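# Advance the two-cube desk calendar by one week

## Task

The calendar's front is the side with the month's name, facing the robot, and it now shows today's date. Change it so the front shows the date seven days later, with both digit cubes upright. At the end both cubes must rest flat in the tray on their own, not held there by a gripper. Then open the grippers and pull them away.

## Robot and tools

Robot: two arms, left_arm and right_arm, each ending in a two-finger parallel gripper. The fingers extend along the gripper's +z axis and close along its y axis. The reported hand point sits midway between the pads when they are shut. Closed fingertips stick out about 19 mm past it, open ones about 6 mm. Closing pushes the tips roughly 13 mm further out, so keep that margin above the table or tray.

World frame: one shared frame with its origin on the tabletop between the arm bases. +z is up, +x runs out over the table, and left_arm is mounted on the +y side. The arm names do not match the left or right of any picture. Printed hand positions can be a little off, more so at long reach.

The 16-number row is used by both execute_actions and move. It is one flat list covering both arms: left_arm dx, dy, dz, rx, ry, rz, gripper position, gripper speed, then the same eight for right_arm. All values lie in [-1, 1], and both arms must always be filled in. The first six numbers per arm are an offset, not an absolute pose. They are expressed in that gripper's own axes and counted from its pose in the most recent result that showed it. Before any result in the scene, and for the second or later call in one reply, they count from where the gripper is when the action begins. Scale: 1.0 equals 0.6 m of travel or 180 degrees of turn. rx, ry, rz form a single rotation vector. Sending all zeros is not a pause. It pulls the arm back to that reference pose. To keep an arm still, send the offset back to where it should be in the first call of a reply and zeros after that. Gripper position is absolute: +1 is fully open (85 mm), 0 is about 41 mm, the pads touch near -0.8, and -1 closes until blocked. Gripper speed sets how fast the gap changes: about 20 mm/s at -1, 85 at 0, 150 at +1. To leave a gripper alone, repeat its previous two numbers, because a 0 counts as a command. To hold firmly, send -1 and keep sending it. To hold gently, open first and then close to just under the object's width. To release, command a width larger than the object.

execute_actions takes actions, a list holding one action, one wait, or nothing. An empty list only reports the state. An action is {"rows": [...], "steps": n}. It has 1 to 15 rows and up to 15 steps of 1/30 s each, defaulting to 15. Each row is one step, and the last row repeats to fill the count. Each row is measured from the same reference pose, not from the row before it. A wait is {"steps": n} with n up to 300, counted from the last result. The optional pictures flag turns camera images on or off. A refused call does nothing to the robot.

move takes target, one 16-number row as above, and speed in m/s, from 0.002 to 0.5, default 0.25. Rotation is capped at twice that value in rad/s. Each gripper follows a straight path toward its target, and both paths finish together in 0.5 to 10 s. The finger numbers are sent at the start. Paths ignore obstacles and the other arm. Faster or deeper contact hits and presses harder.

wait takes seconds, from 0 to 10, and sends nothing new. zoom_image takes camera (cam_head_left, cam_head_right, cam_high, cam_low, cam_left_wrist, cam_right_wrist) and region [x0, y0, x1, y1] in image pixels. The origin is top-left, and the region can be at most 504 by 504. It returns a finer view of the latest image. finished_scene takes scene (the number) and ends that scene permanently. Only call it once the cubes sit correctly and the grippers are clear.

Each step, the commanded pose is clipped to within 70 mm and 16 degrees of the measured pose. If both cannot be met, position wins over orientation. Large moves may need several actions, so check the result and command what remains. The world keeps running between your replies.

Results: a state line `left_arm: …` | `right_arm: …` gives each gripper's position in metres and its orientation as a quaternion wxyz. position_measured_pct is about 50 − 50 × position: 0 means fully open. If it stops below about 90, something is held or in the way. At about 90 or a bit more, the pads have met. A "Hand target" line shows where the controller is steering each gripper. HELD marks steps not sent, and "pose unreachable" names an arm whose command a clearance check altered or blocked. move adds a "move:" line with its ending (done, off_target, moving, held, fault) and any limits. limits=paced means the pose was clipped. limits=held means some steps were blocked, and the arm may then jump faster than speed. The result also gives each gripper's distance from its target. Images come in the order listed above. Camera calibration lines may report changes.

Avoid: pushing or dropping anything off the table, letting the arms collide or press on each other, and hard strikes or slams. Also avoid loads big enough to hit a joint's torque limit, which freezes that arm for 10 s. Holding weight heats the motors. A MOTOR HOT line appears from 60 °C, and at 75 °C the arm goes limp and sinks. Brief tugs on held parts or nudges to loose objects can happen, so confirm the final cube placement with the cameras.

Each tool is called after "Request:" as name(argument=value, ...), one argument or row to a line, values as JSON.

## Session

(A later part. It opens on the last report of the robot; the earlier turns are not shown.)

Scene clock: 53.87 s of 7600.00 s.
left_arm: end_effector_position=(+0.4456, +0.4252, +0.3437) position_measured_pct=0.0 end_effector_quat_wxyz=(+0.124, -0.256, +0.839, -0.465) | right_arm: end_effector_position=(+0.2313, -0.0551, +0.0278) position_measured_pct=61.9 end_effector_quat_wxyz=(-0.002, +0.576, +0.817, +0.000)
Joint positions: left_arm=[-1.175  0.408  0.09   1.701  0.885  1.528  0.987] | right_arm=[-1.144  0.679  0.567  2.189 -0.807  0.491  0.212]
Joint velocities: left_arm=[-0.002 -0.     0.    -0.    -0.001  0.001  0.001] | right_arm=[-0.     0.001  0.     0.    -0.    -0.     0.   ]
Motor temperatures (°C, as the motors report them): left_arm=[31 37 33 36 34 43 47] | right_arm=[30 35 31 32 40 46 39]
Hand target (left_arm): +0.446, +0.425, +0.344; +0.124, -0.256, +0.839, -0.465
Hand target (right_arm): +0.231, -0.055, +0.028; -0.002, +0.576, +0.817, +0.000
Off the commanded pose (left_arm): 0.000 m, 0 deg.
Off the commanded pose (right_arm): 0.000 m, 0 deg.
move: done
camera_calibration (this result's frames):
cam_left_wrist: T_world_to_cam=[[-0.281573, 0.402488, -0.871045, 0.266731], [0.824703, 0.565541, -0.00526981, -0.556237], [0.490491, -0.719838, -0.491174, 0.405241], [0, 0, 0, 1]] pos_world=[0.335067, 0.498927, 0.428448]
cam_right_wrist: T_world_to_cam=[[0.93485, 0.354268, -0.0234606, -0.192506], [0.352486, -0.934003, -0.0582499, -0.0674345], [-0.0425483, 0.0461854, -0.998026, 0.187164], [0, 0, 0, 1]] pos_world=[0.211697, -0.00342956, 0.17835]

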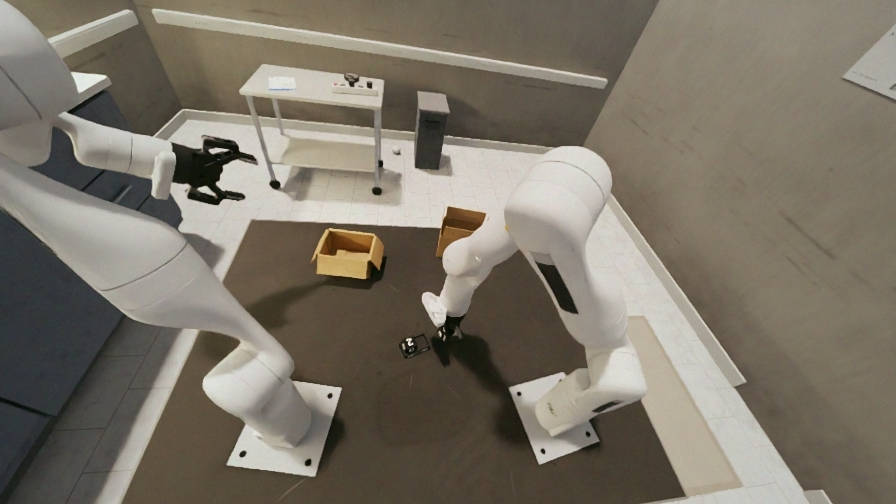

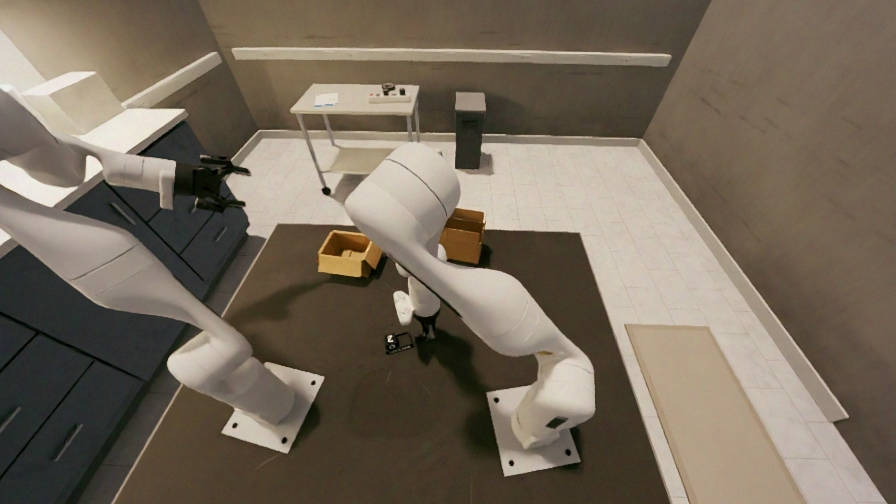

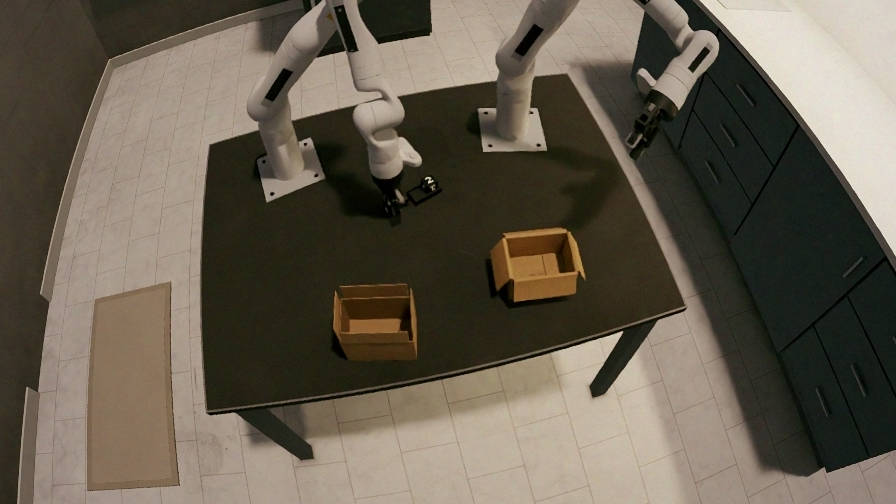

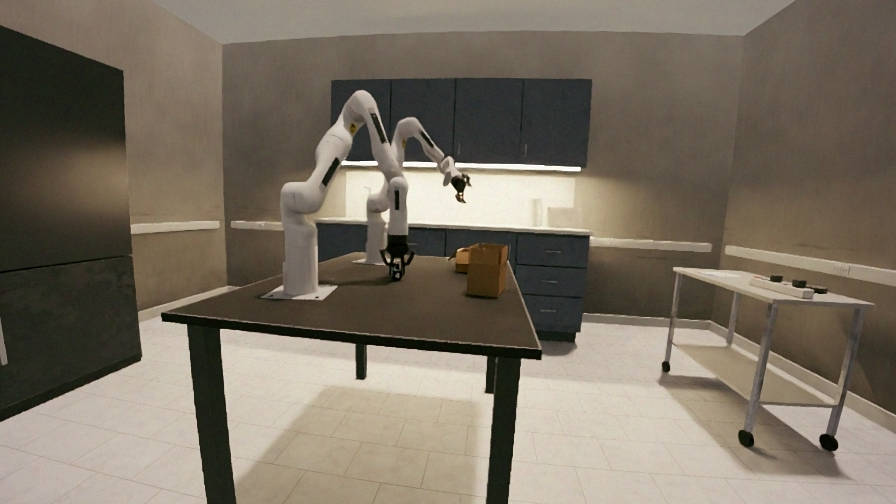

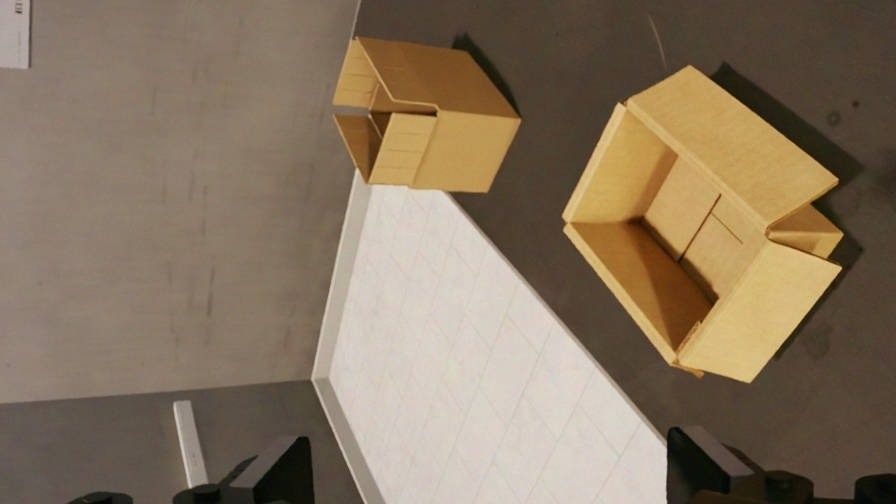

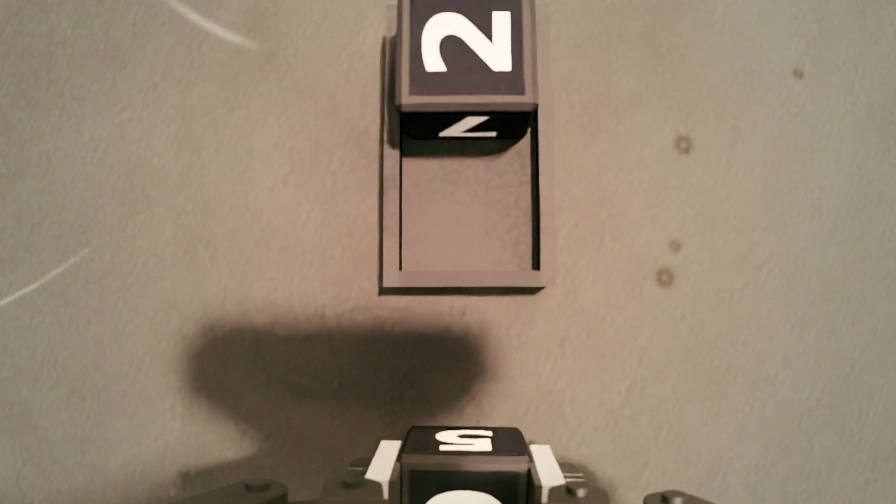

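Request:
move(
  target=[0,0,0,0,0,0,1,0,0,0,0.0035,0,0,0,-1,0],
  speed=0.02,
)

Request:
zoom_image(
  camera="cam_low",
  region=[365,235,430,290],
)

Scene clock: 57.23 s of 7600.00 s.
left_arm: end_effector_position=(+0.4456, +0.4252, +0.3437) position_measured_pct=0.0 end_effector_quat_wxyz=(+0.124, -0.256, +0.839, -0.465) | right_arm: end_effector_position=(+0.2313, -0.0551, +0.0261) position_measured_pct=61.9 end_effector_quat_wxyz=(-0.002, +0.576, +0.817, +0.001)
Joint positions: left_arm=[-1.175  0.408  0.09   1.701  0.885  1.528  0.987] | right_arm=[-1.138  0.682  0.56   2.19  -0.813  0.485  0.217]
Joint velocities: left_arm=[-0.001 -0.    -0.    -0.001  0.     0.001 -0.001] | right_arm=[ 0.     0.     0.     0.    -0.     0.002  0.   ]
Motor temperatures (°C, as the motors report them): left_arm=[31 37 33 36 34 43 47] | right_arm=[30 35 31 32 40 46 39]
Hand target (left_arm): +0.446, +0.425, +0.344; +0.124, -0.256, +0.839, -0.465
Hand target (right_arm): +0.231, -0.055, +0.026; -0.002, +0.576, +0.817, +0.000
Off the commanded pose (left_arm): 0.000 m, 0 deg.
Off the commanded pose (right_arm): 0.000 m, 0 deg.
move: done
camera_calibration (this result's frames):
cam_left_wrist: T_world_to_cam=[[-0.281573, 0.402488, -0.871046, 0.266731], [0.824703, 0.565542, -0.00526929, -0.556238], [0.490492, -0.719837, -0.491174, 0.40524], [0, 0, 0, 1]] pos_world=[0.335068, 0.498927, 0.428447]
cam_right_wrist: T_world_to_cam=[[0.934928, 0.354073, -0.0232649, -0.192586], [0.352272, -0.934043, -0.0588949, -0.0674474], [-0.0425835, 0.0468669, -0.997993, 0.185463], [0, 0, 0, 1]] pos_world=[0.211712, -0.00350132, 0.176638]

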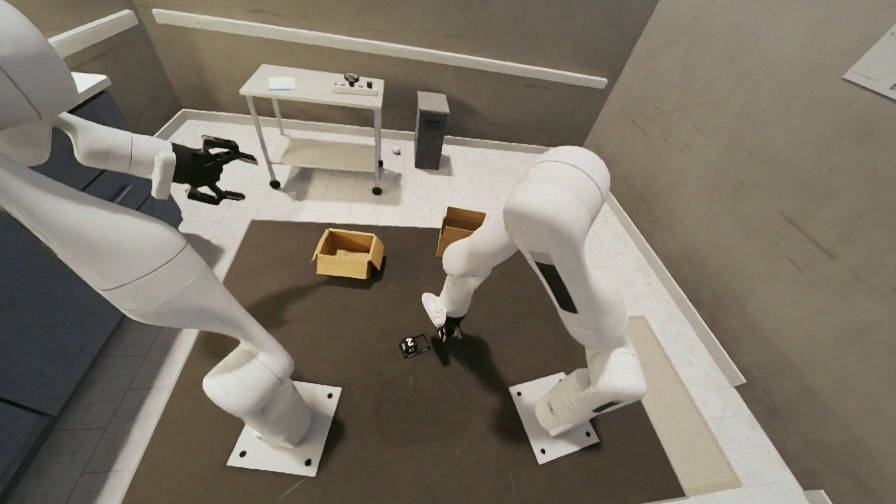

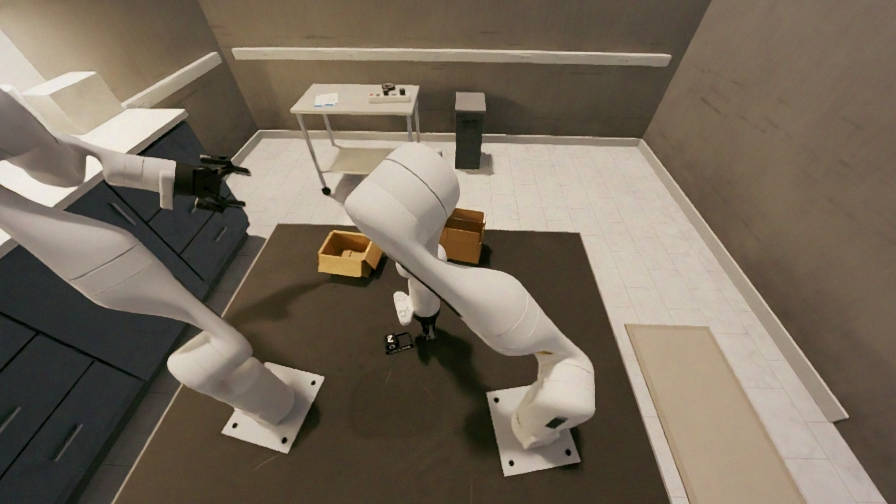

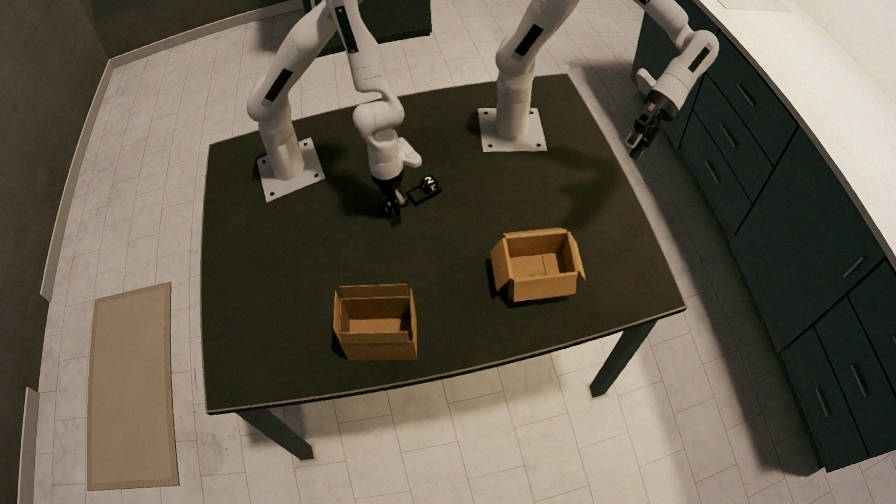

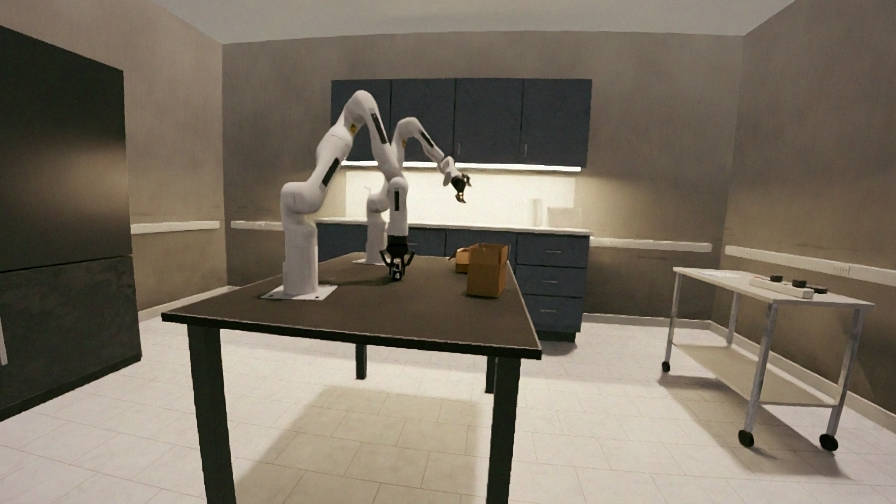

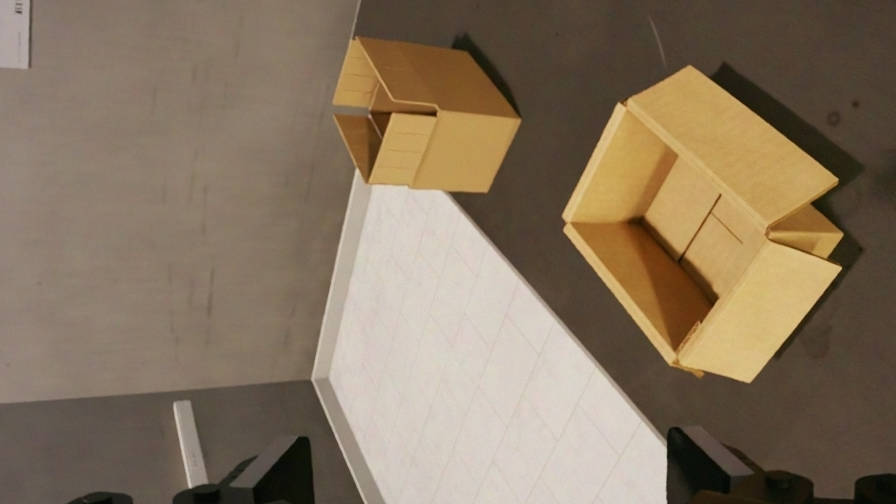

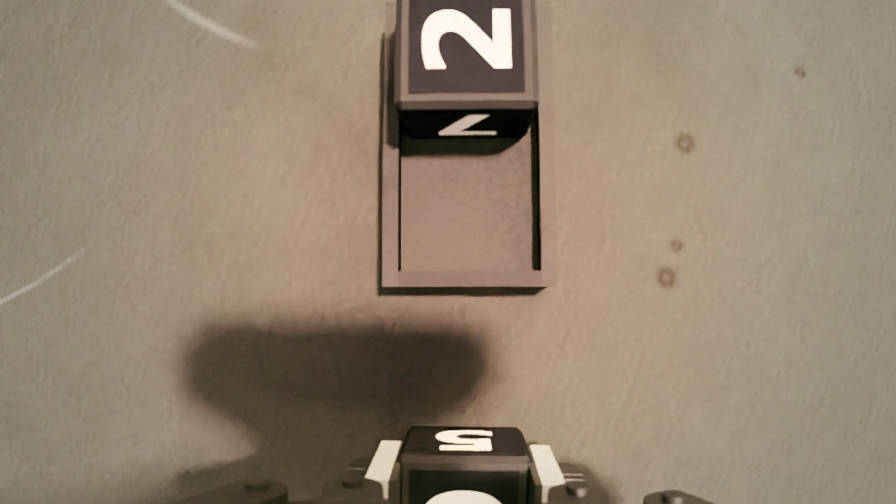

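Region (365, 235, 430, 290) of cam_low's 896x504 image, scaled by 7.754, with more detail than that image has; it fills the top 426 rows of this view, and the rest is white.

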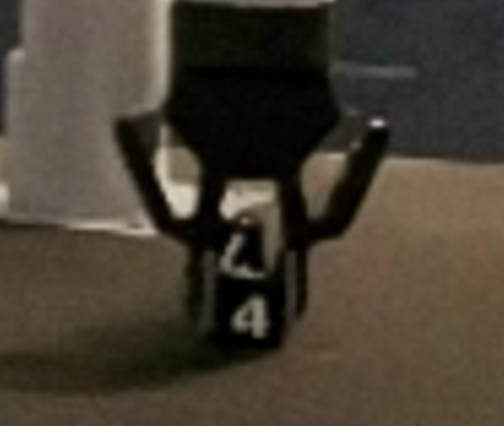

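Request:
execute_actions(
  actions=[
    {"rows":[[0,0,0,0,0,0,1,0,0,0,-0.001,0,0,0,0.4,0.5]],"steps":8},
  ],
  pictures=false,
)

Request:
move(
  target=[0,0,0,0,0,0,1,0,0,0,-0.08,0,0,0,0.4,0.5],
)

Request:
move(
  target=[0,0,0,0,0,0,1,0,0.17,0.0025,0,0,0,0,0.4,0.5],
)

Scene clock: 61.57 s of 7600.00 s.
left_arm: end_effector_position=(+0.4456, +0.4252, +0.3437) position_measured_pct=0.0 end_effector_quat_wxyz=(+0.124, -0.256, +0.839, -0.465) | right_arm: end_effector_position=(+0.2313, -0.0551, +0.0267) position_measured_pct=39.7 end_effector_quat_wxyz=(-0.002, +0.576, +0.817, +0.001)
Joint positions: left_arm=[-1.175  0.408  0.09   1.701  0.885  1.528  0.987] | right_arm=[-1.14   0.681  0.562  2.19  -0.811  0.487  0.215]
Joint velocities: left_arm=[ 0.    -0.    -0.     0.002  0.001  0.001  0.001] | right_arm=[-0.     0.    -0.001 -0.     0.    -0.    -0.   ]
Motor temperatures (°C, as the motors report them): left_arm=[31 37 33 36 34 43 47] | right_arm=[30 35 31 32 40 46 39]
Hand target (left_arm): +0.446, +0.425, +0.344; +0.124, -0.256, +0.839, -0.465
Hand target (right_arm): +0.231, -0.055, +0.027; -0.002, +0.576, +0.817, +0.001
Off the commanded pose (left_arm): 0.000 m, 0 deg.
Off the commanded pose (right_arm): 0.000 m, 0 deg.
Steps of this call (steps 1 to 90: nothing new was sent; then 1.07 s passed at rest; steps 91 to 98: all 8 steps of this action). Readings (end_effector_position | what the end effector reports):
91: left_arm (+0.4456, +0.4252, +0.3437) | right_arm (+0.2312, -0.0550, +0.0264) | left_arm position_measured_pct=0.0 | right_arm position_measured_pct=61.9
92: left_arm (+0.4456, +0.4252, +0.3437) | right_arm (+0.2312, -0.0549, +0.0268) | left_arm position_measured_pct=0.0 | right_arm position_measured_pct=61.5
94: left_arm (+0.4456, +0.4252, +0.3437) | right_arm (+0.2313, -0.0551, +0.0267) | left_arm position_measured_pct=0.0 | right_arm position_measured_pct=55.6
98: the state above

Scene clock: 62.77 s of 7600.00 s.
left_arm: end_effector_position=(+0.4456, +0.4252, +0.3437) position_measured_pct=0.0 end_effector_quat_wxyz=(+0.124, -0.256, +0.839, -0.465) | right_arm: end_effector_position=(+0.2316, -0.0557, +0.0748) position_measured_pct=29.8 end_effector_quat_wxyz=(-0.002, +0.577, +0.817, +0.000)
Joint positions: left_arm=[-1.175  0.408  0.09   1.701  0.885  1.528  0.987] | right_arm=[-1.246  0.581  0.708  2.16  -0.662  0.626  0.089]
Joint velocities: left_arm=[-0.    -0.001  0.001 -0.001  0.001  0.    -0.001] | right_arm=[-0.004 -0.003 -0.001 -0.     0.001 -0.001 -0.001]
Motor temperatures (°C, as the motors report them): left_arm=[31 37 33 36 34 43 47] | right_arm=[30 35 31 32 40 46 39]
Hand target (left_arm): +0.446, +0.425, +0.344; +0.124, -0.256, +0.839, -0.465
Hand target (right_arm): +0.232, -0.056, +0.075; -0.002, +0.576, +0.817, +0.001
Off the commanded pose (left_arm): 0.000 m, 0 deg.
Off the commanded pose (right_arm): 0.000 m, 0 deg.
move: done
camera_calibration (this result's frames):
cam_left_wrist: T_world_to_cam=[[-0.281572, 0.402487, -0.871046, 0.266731], [0.824702, 0.565544, -0.0052685, -0.556241], [0.490494, -0.719836, -0.491173, 0.405239], [0, 0, 0, 1]] pos_world=[0.335069, 0.498928, 0.428447]
cam_right_wrist: T_world_to_cam=[[0.93523, 0.353276, -0.023239, -0.191697], [0.351517, -0.934386, -0.0579462, -0.0651773], [-0.0421852, 0.0460241, -0.998049, 0.233975], [0, 0, 0, 1]] pos_world=[0.212062, -0.00394738, 0.225287]

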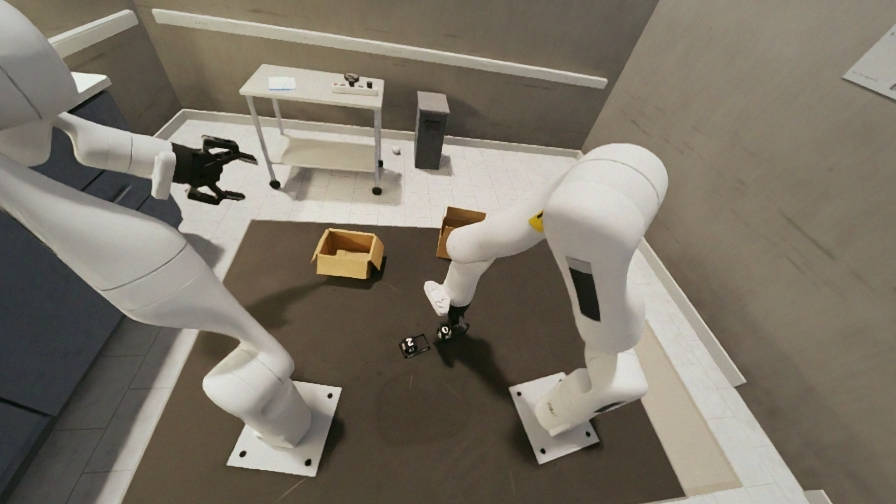

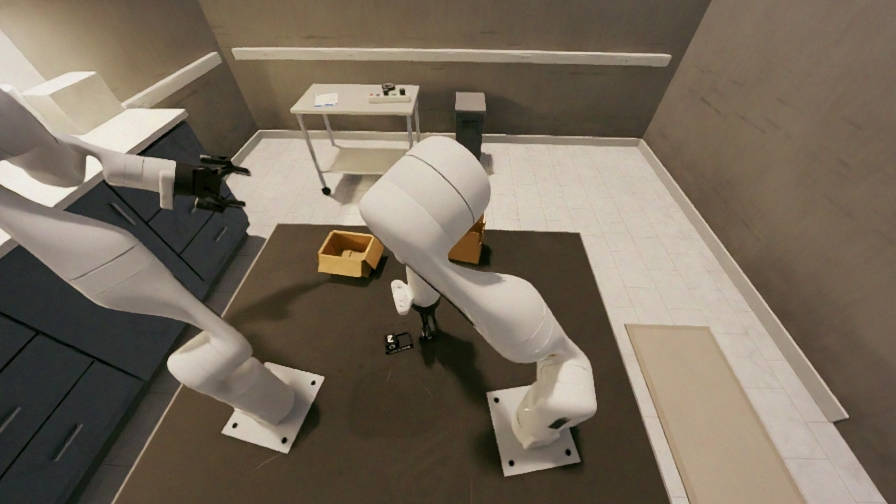

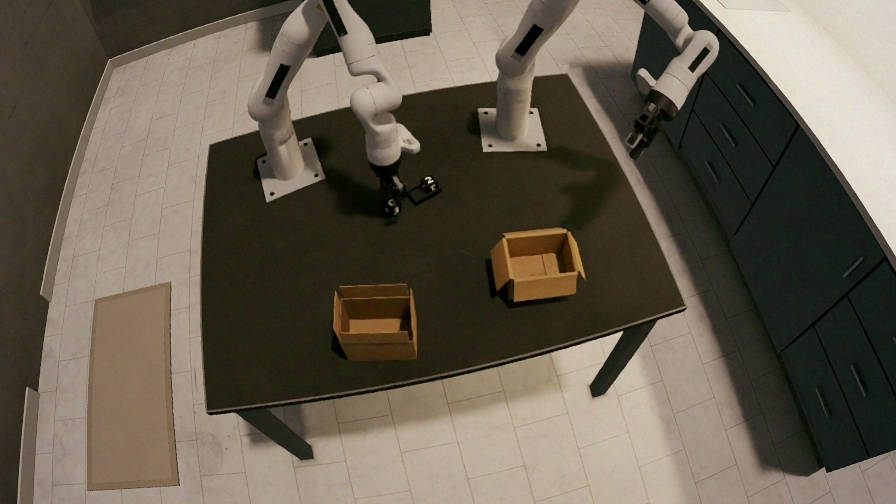

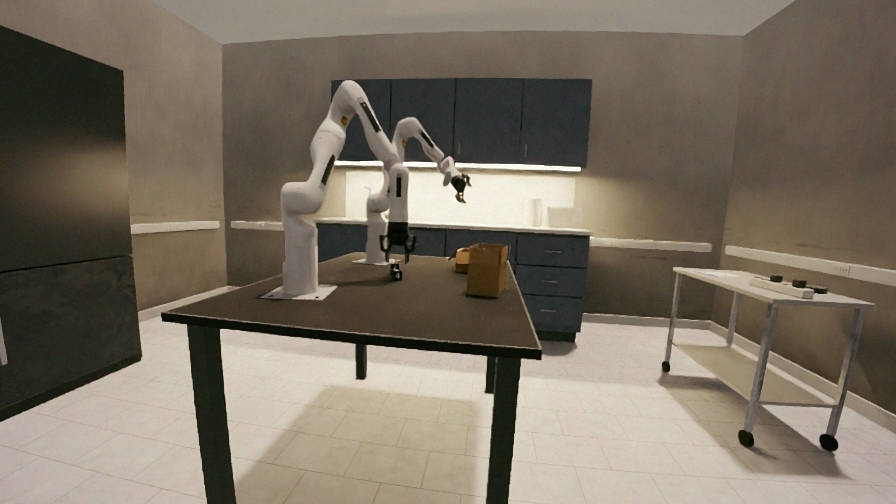

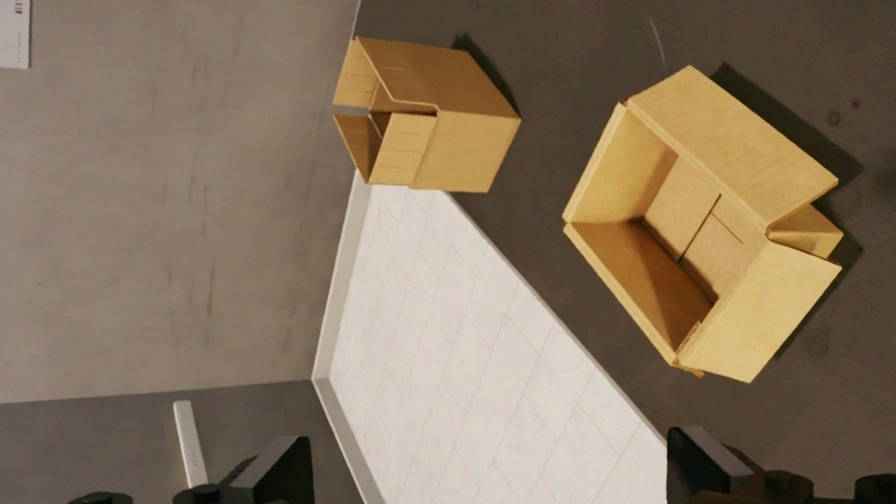

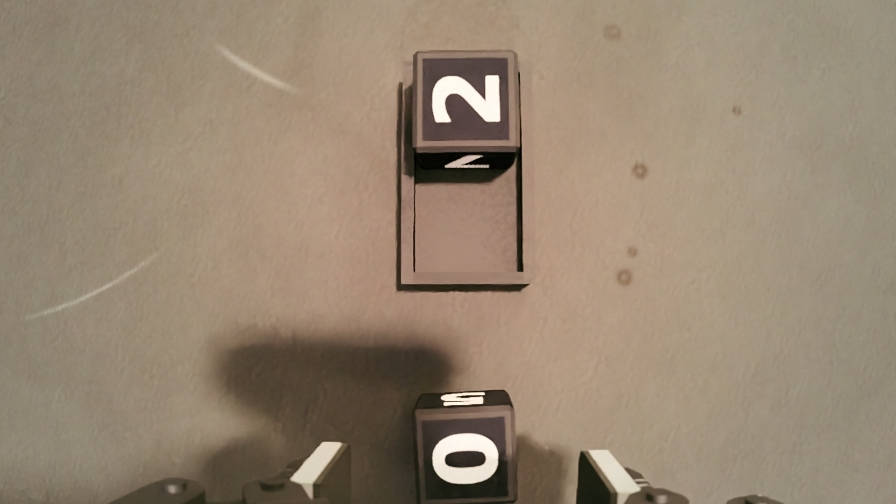

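Scene clock: 63.60 s of 7600.00 s.
left_arm: end_effector_position=(+0.4456, +0.4252, +0.3437) position_measured_pct=0.0 end_effector_quat_wxyz=(+0.124, -0.256, +0.839, -0.465) | right_arm: end_effector_position=(+0.1993, +0.0411, +0.0756) position_measured_pct=29.8 end_effector_quat_wxyz=(-0.002, +0.577, +0.817, +0.001)
Joint positions: left_arm=[-1.175  0.408  0.091  1.701  0.885  1.528  0.987] | right_arm=[-1.426  0.68   0.72   1.96  -0.66   0.748 -0.162]
Joint velocities: left_arm=[ 0.001 -0.     0.     0.001  0.001 -0.     0.001] | right_arm=[-0.006  0.005 -0.004 -0.001  0.004 -0.001 -0.004]
Motor temperatures (°C, as the motors report them): left_arm=[31 37 33 36 34 43 47] | right_arm=[30 35 31 32 40 46 39]
Hand target (left_arm): +0.446, +0.425, +0.344; +0.124, -0.256, +0.839, -0.465
Hand target (right_arm): +0.199, +0.041, +0.075; -0.001, +0.577, +0.817, +0.001
Off the commanded pose (left_arm): 0.000 m, 0 deg.
Off the commanded pose (right_arm): 0.001 m, 0 deg.
move: done
camera_calibration (this result's frames):
cam_left_wrist: T_world_to_cam=[[-0.281572, 0.402487, -0.871046, 0.266731], [0.824701, 0.565544, -0.00526802, -0.556242], [0.490495, -0.719836, -0.491173, 0.405238], [0, 0, 0, 1]] pos_world=[0.33507, 0.498929, 0.428446]
cam_right_wrist: T_world_to_cam=[[0.935462, 0.352717, -0.0224215, -0.19568], [0.350981, -0.934565, -0.0583151, 0.0367982], [-0.041523, 0.046682, -0.998046, 0.228856], [0, 0, 0, 1]] pos_world=[0.179638, 0.0927263, 0.226167]

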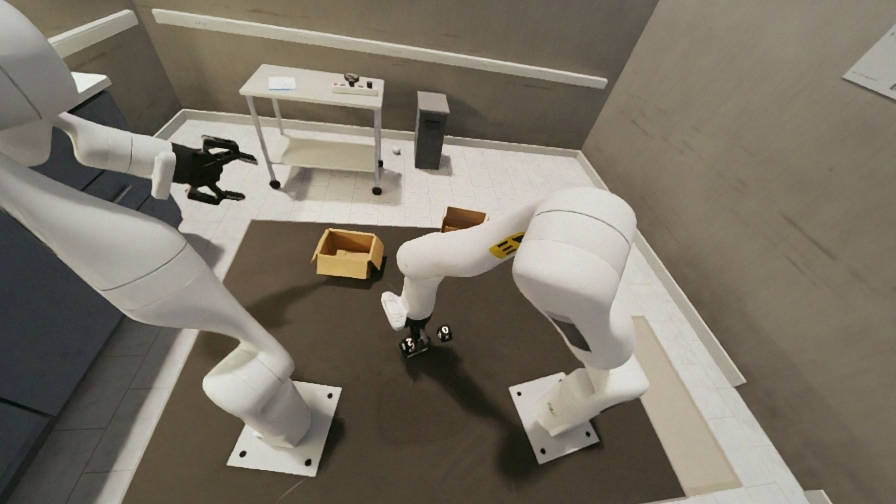

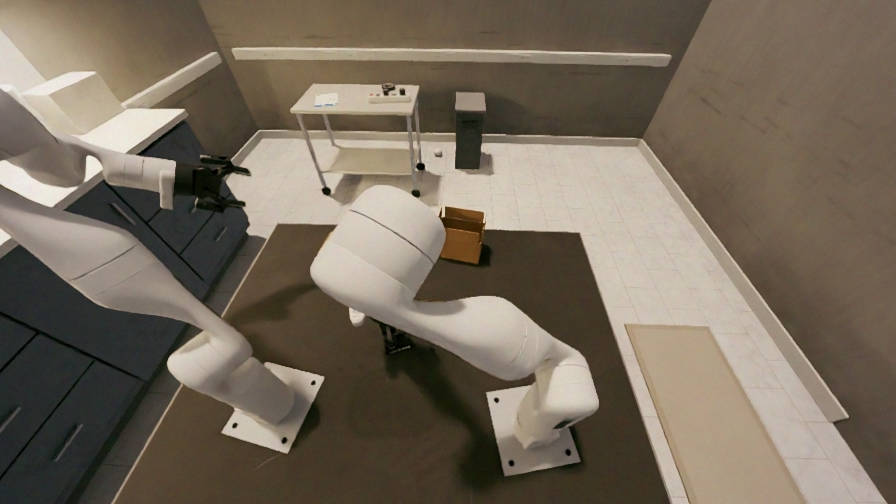

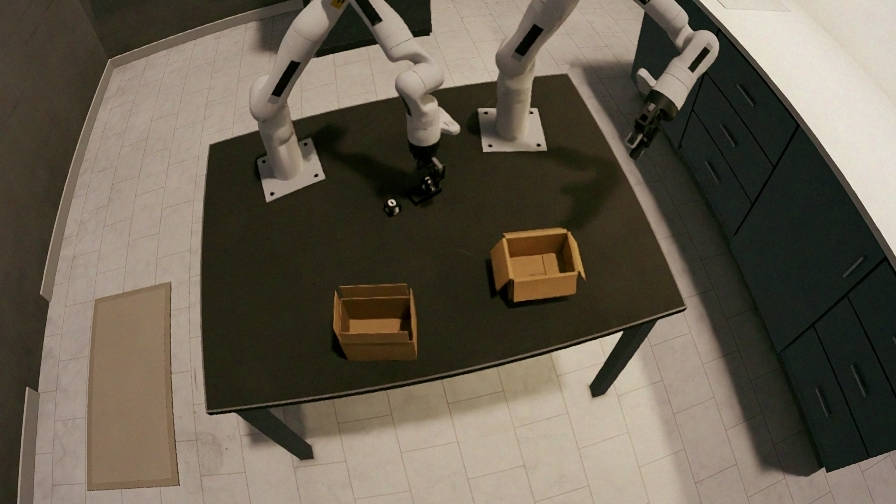

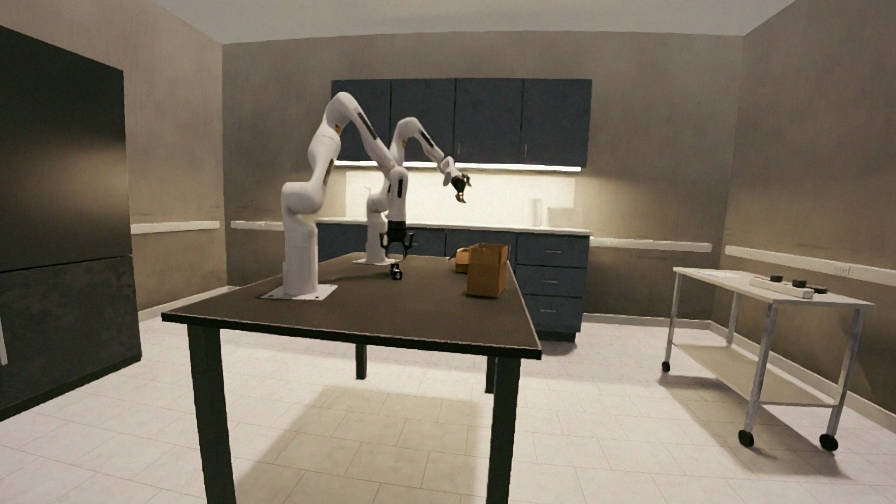

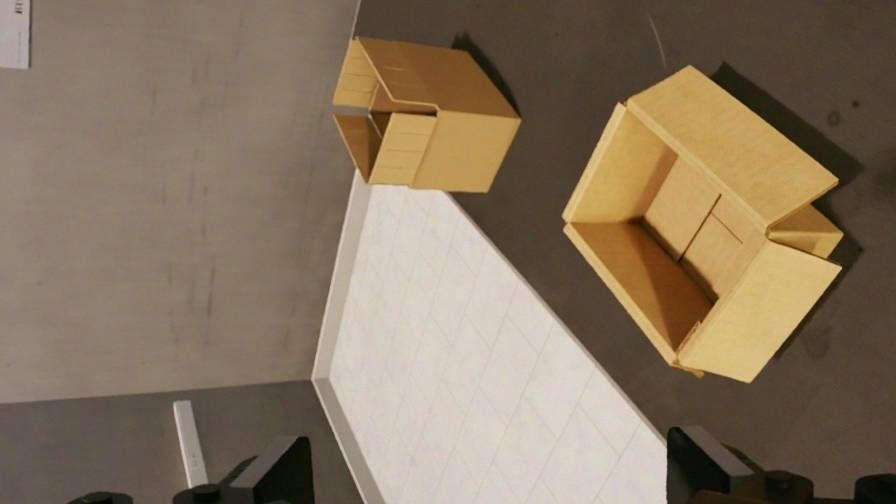

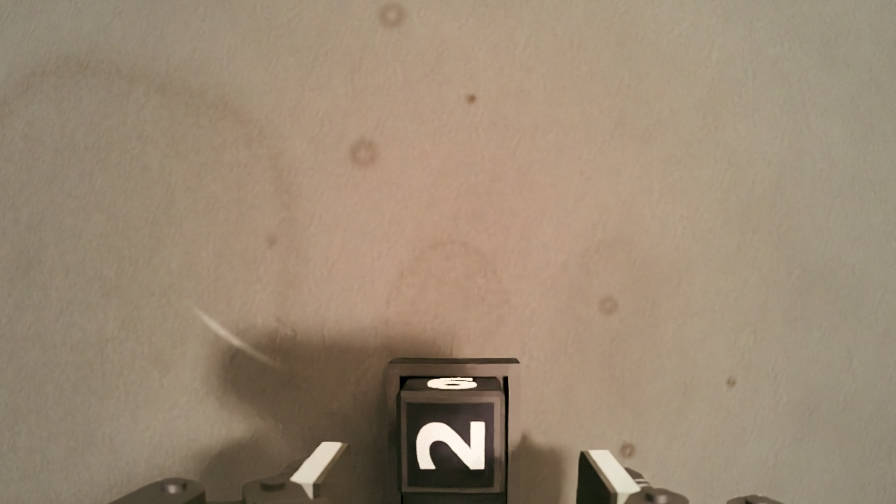

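Request:
move(
  target=[0,0,0,0,0,0,1,0,0.012,-0.006,0.04,0,0,0,0.4,0.5],
  speed=0.15,
)

Scene clock: 68.03 s of 7600.00 s.
left_arm: end_effector_position=(+0.4456, +0.4252, +0.3437) position_measured_pct=0.0 end_effector_quat_wxyz=(+0.124, -0.256, +0.839, -0.465) | right_arm: end_effector_position=(+0.1933, +0.0470, +0.0518) position_measured_pct=29.8 end_effector_quat_wxyz=(-0.002, +0.577, +0.817, +0.001)
Joint positions: left_arm=[-1.175  0.408  0.091  1.701  0.885  1.528  0.987] | right_arm=[-1.413  0.726  0.673  1.969 -0.71   0.694 -0.141]
Joint velocities: left_arm=[-0.     0.     0.     0.     0.001  0.    -0.   ] | right_arm=[ 0.004  0.003  0.001  0.     0.     0.    -0.   ]
Motor temperatures (°C, as the motors report them): left_arm=[31 37 33 36 34 43 47] | right_arm=[30 35 31 32 40 46 39]
Hand target (left_arm): +0.446, +0.425, +0.344; +0.124, -0.256, +0.839, -0.465
Hand target (right_arm): +0.193, +0.047, +0.052; -0.002, +0.577, +0.817, +0.001
Off the commanded pose (left_arm): 0.000 m, 0 deg.
Off the commanded pose (right_arm): 0.000 m, 0 deg.
After step 90, 0.73 s passed at rest.
move: done
camera_calibration (this result's frames):
cam_left_wrist: T_world_to_cam=[[-0.281572, 0.402487, -0.871046, 0.26673], [0.824701, 0.565545, -0.0052674, -0.556243], [0.490496, -0.719836, -0.491173, 0.405237], [0, 0, 0, 1]] pos_world=[0.335071, 0.498929, 0.428446]
cam_right_wrist: T_world_to_cam=[[0.935301, 0.353145, -0.022381, -0.192679], [0.351387, -0.934376, -0.0588973, 0.043001], [-0.0417115, 0.0472223, -0.998013, 0.204505], [0, 0, 0, 1]] pos_world=[0.173633, 0.0985658, 0.202319]

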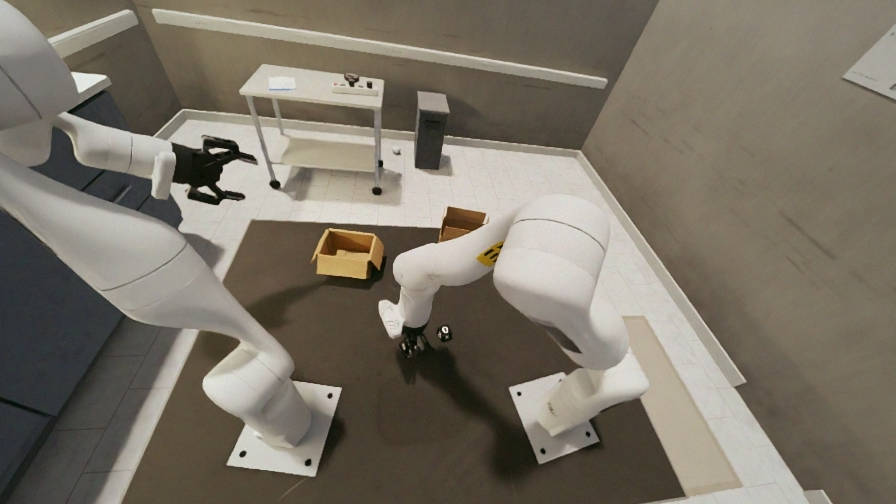

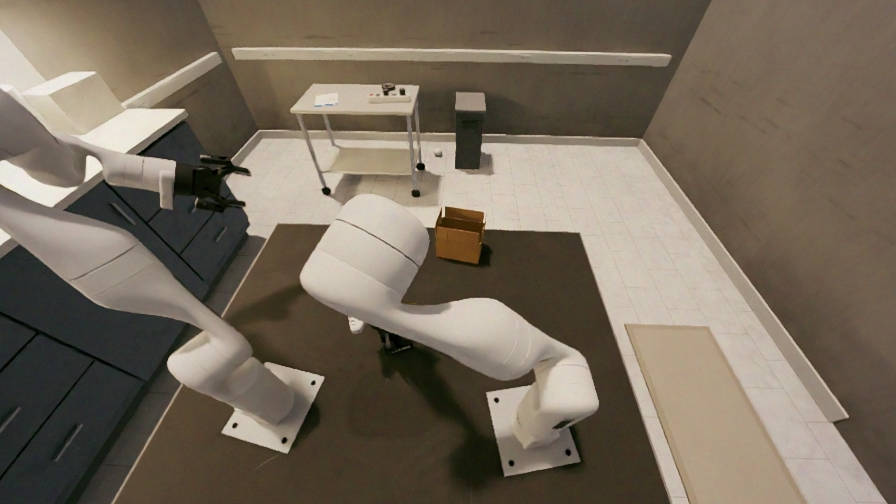

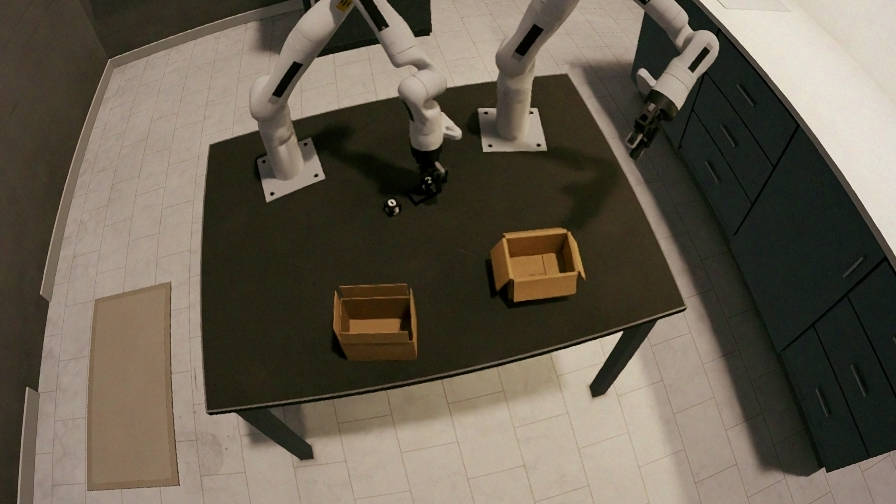

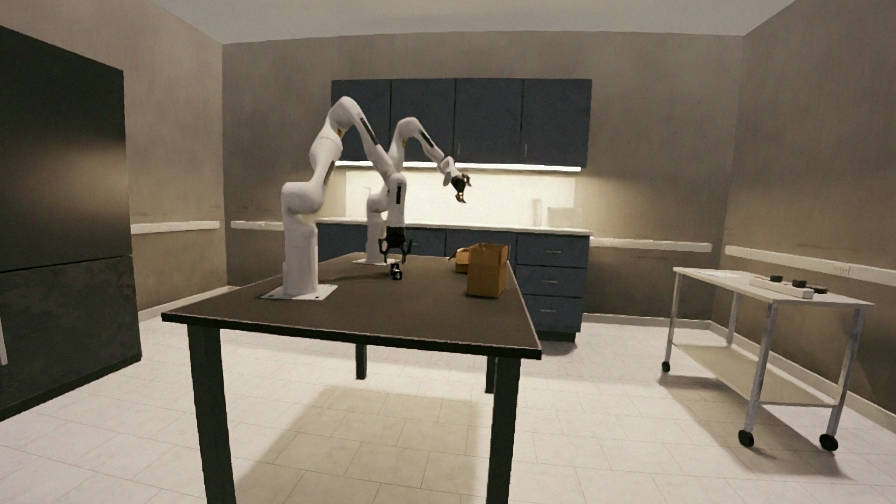

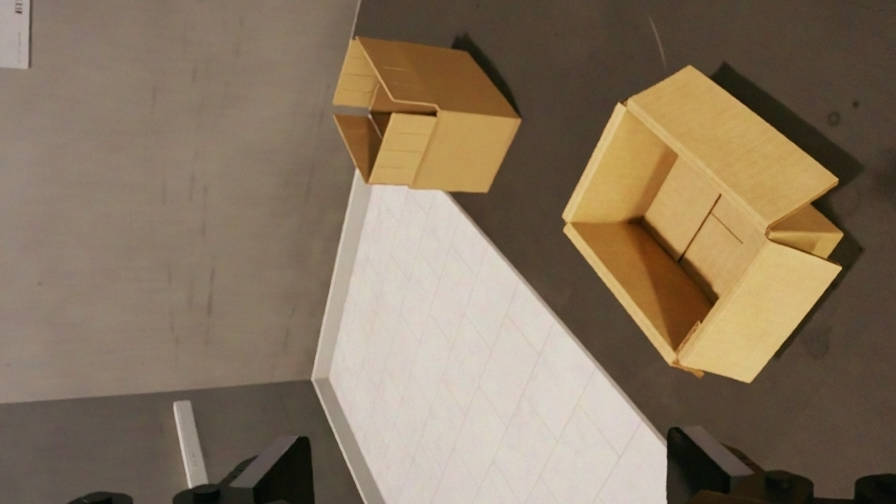

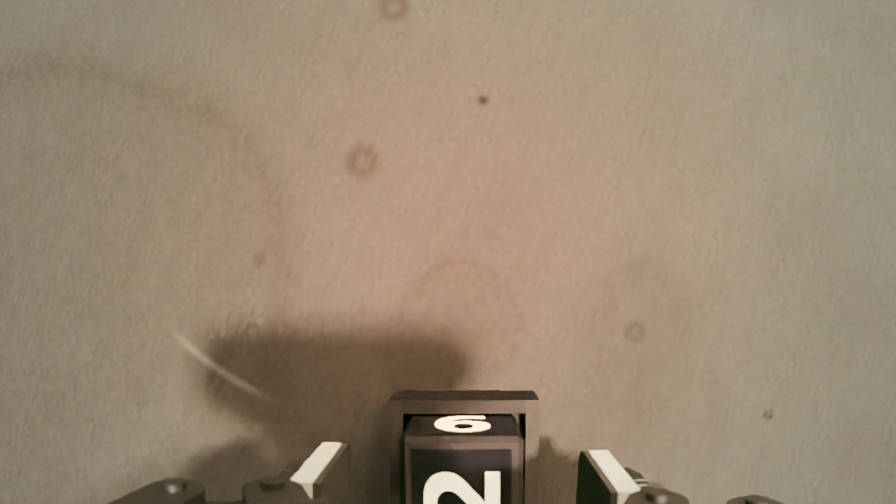

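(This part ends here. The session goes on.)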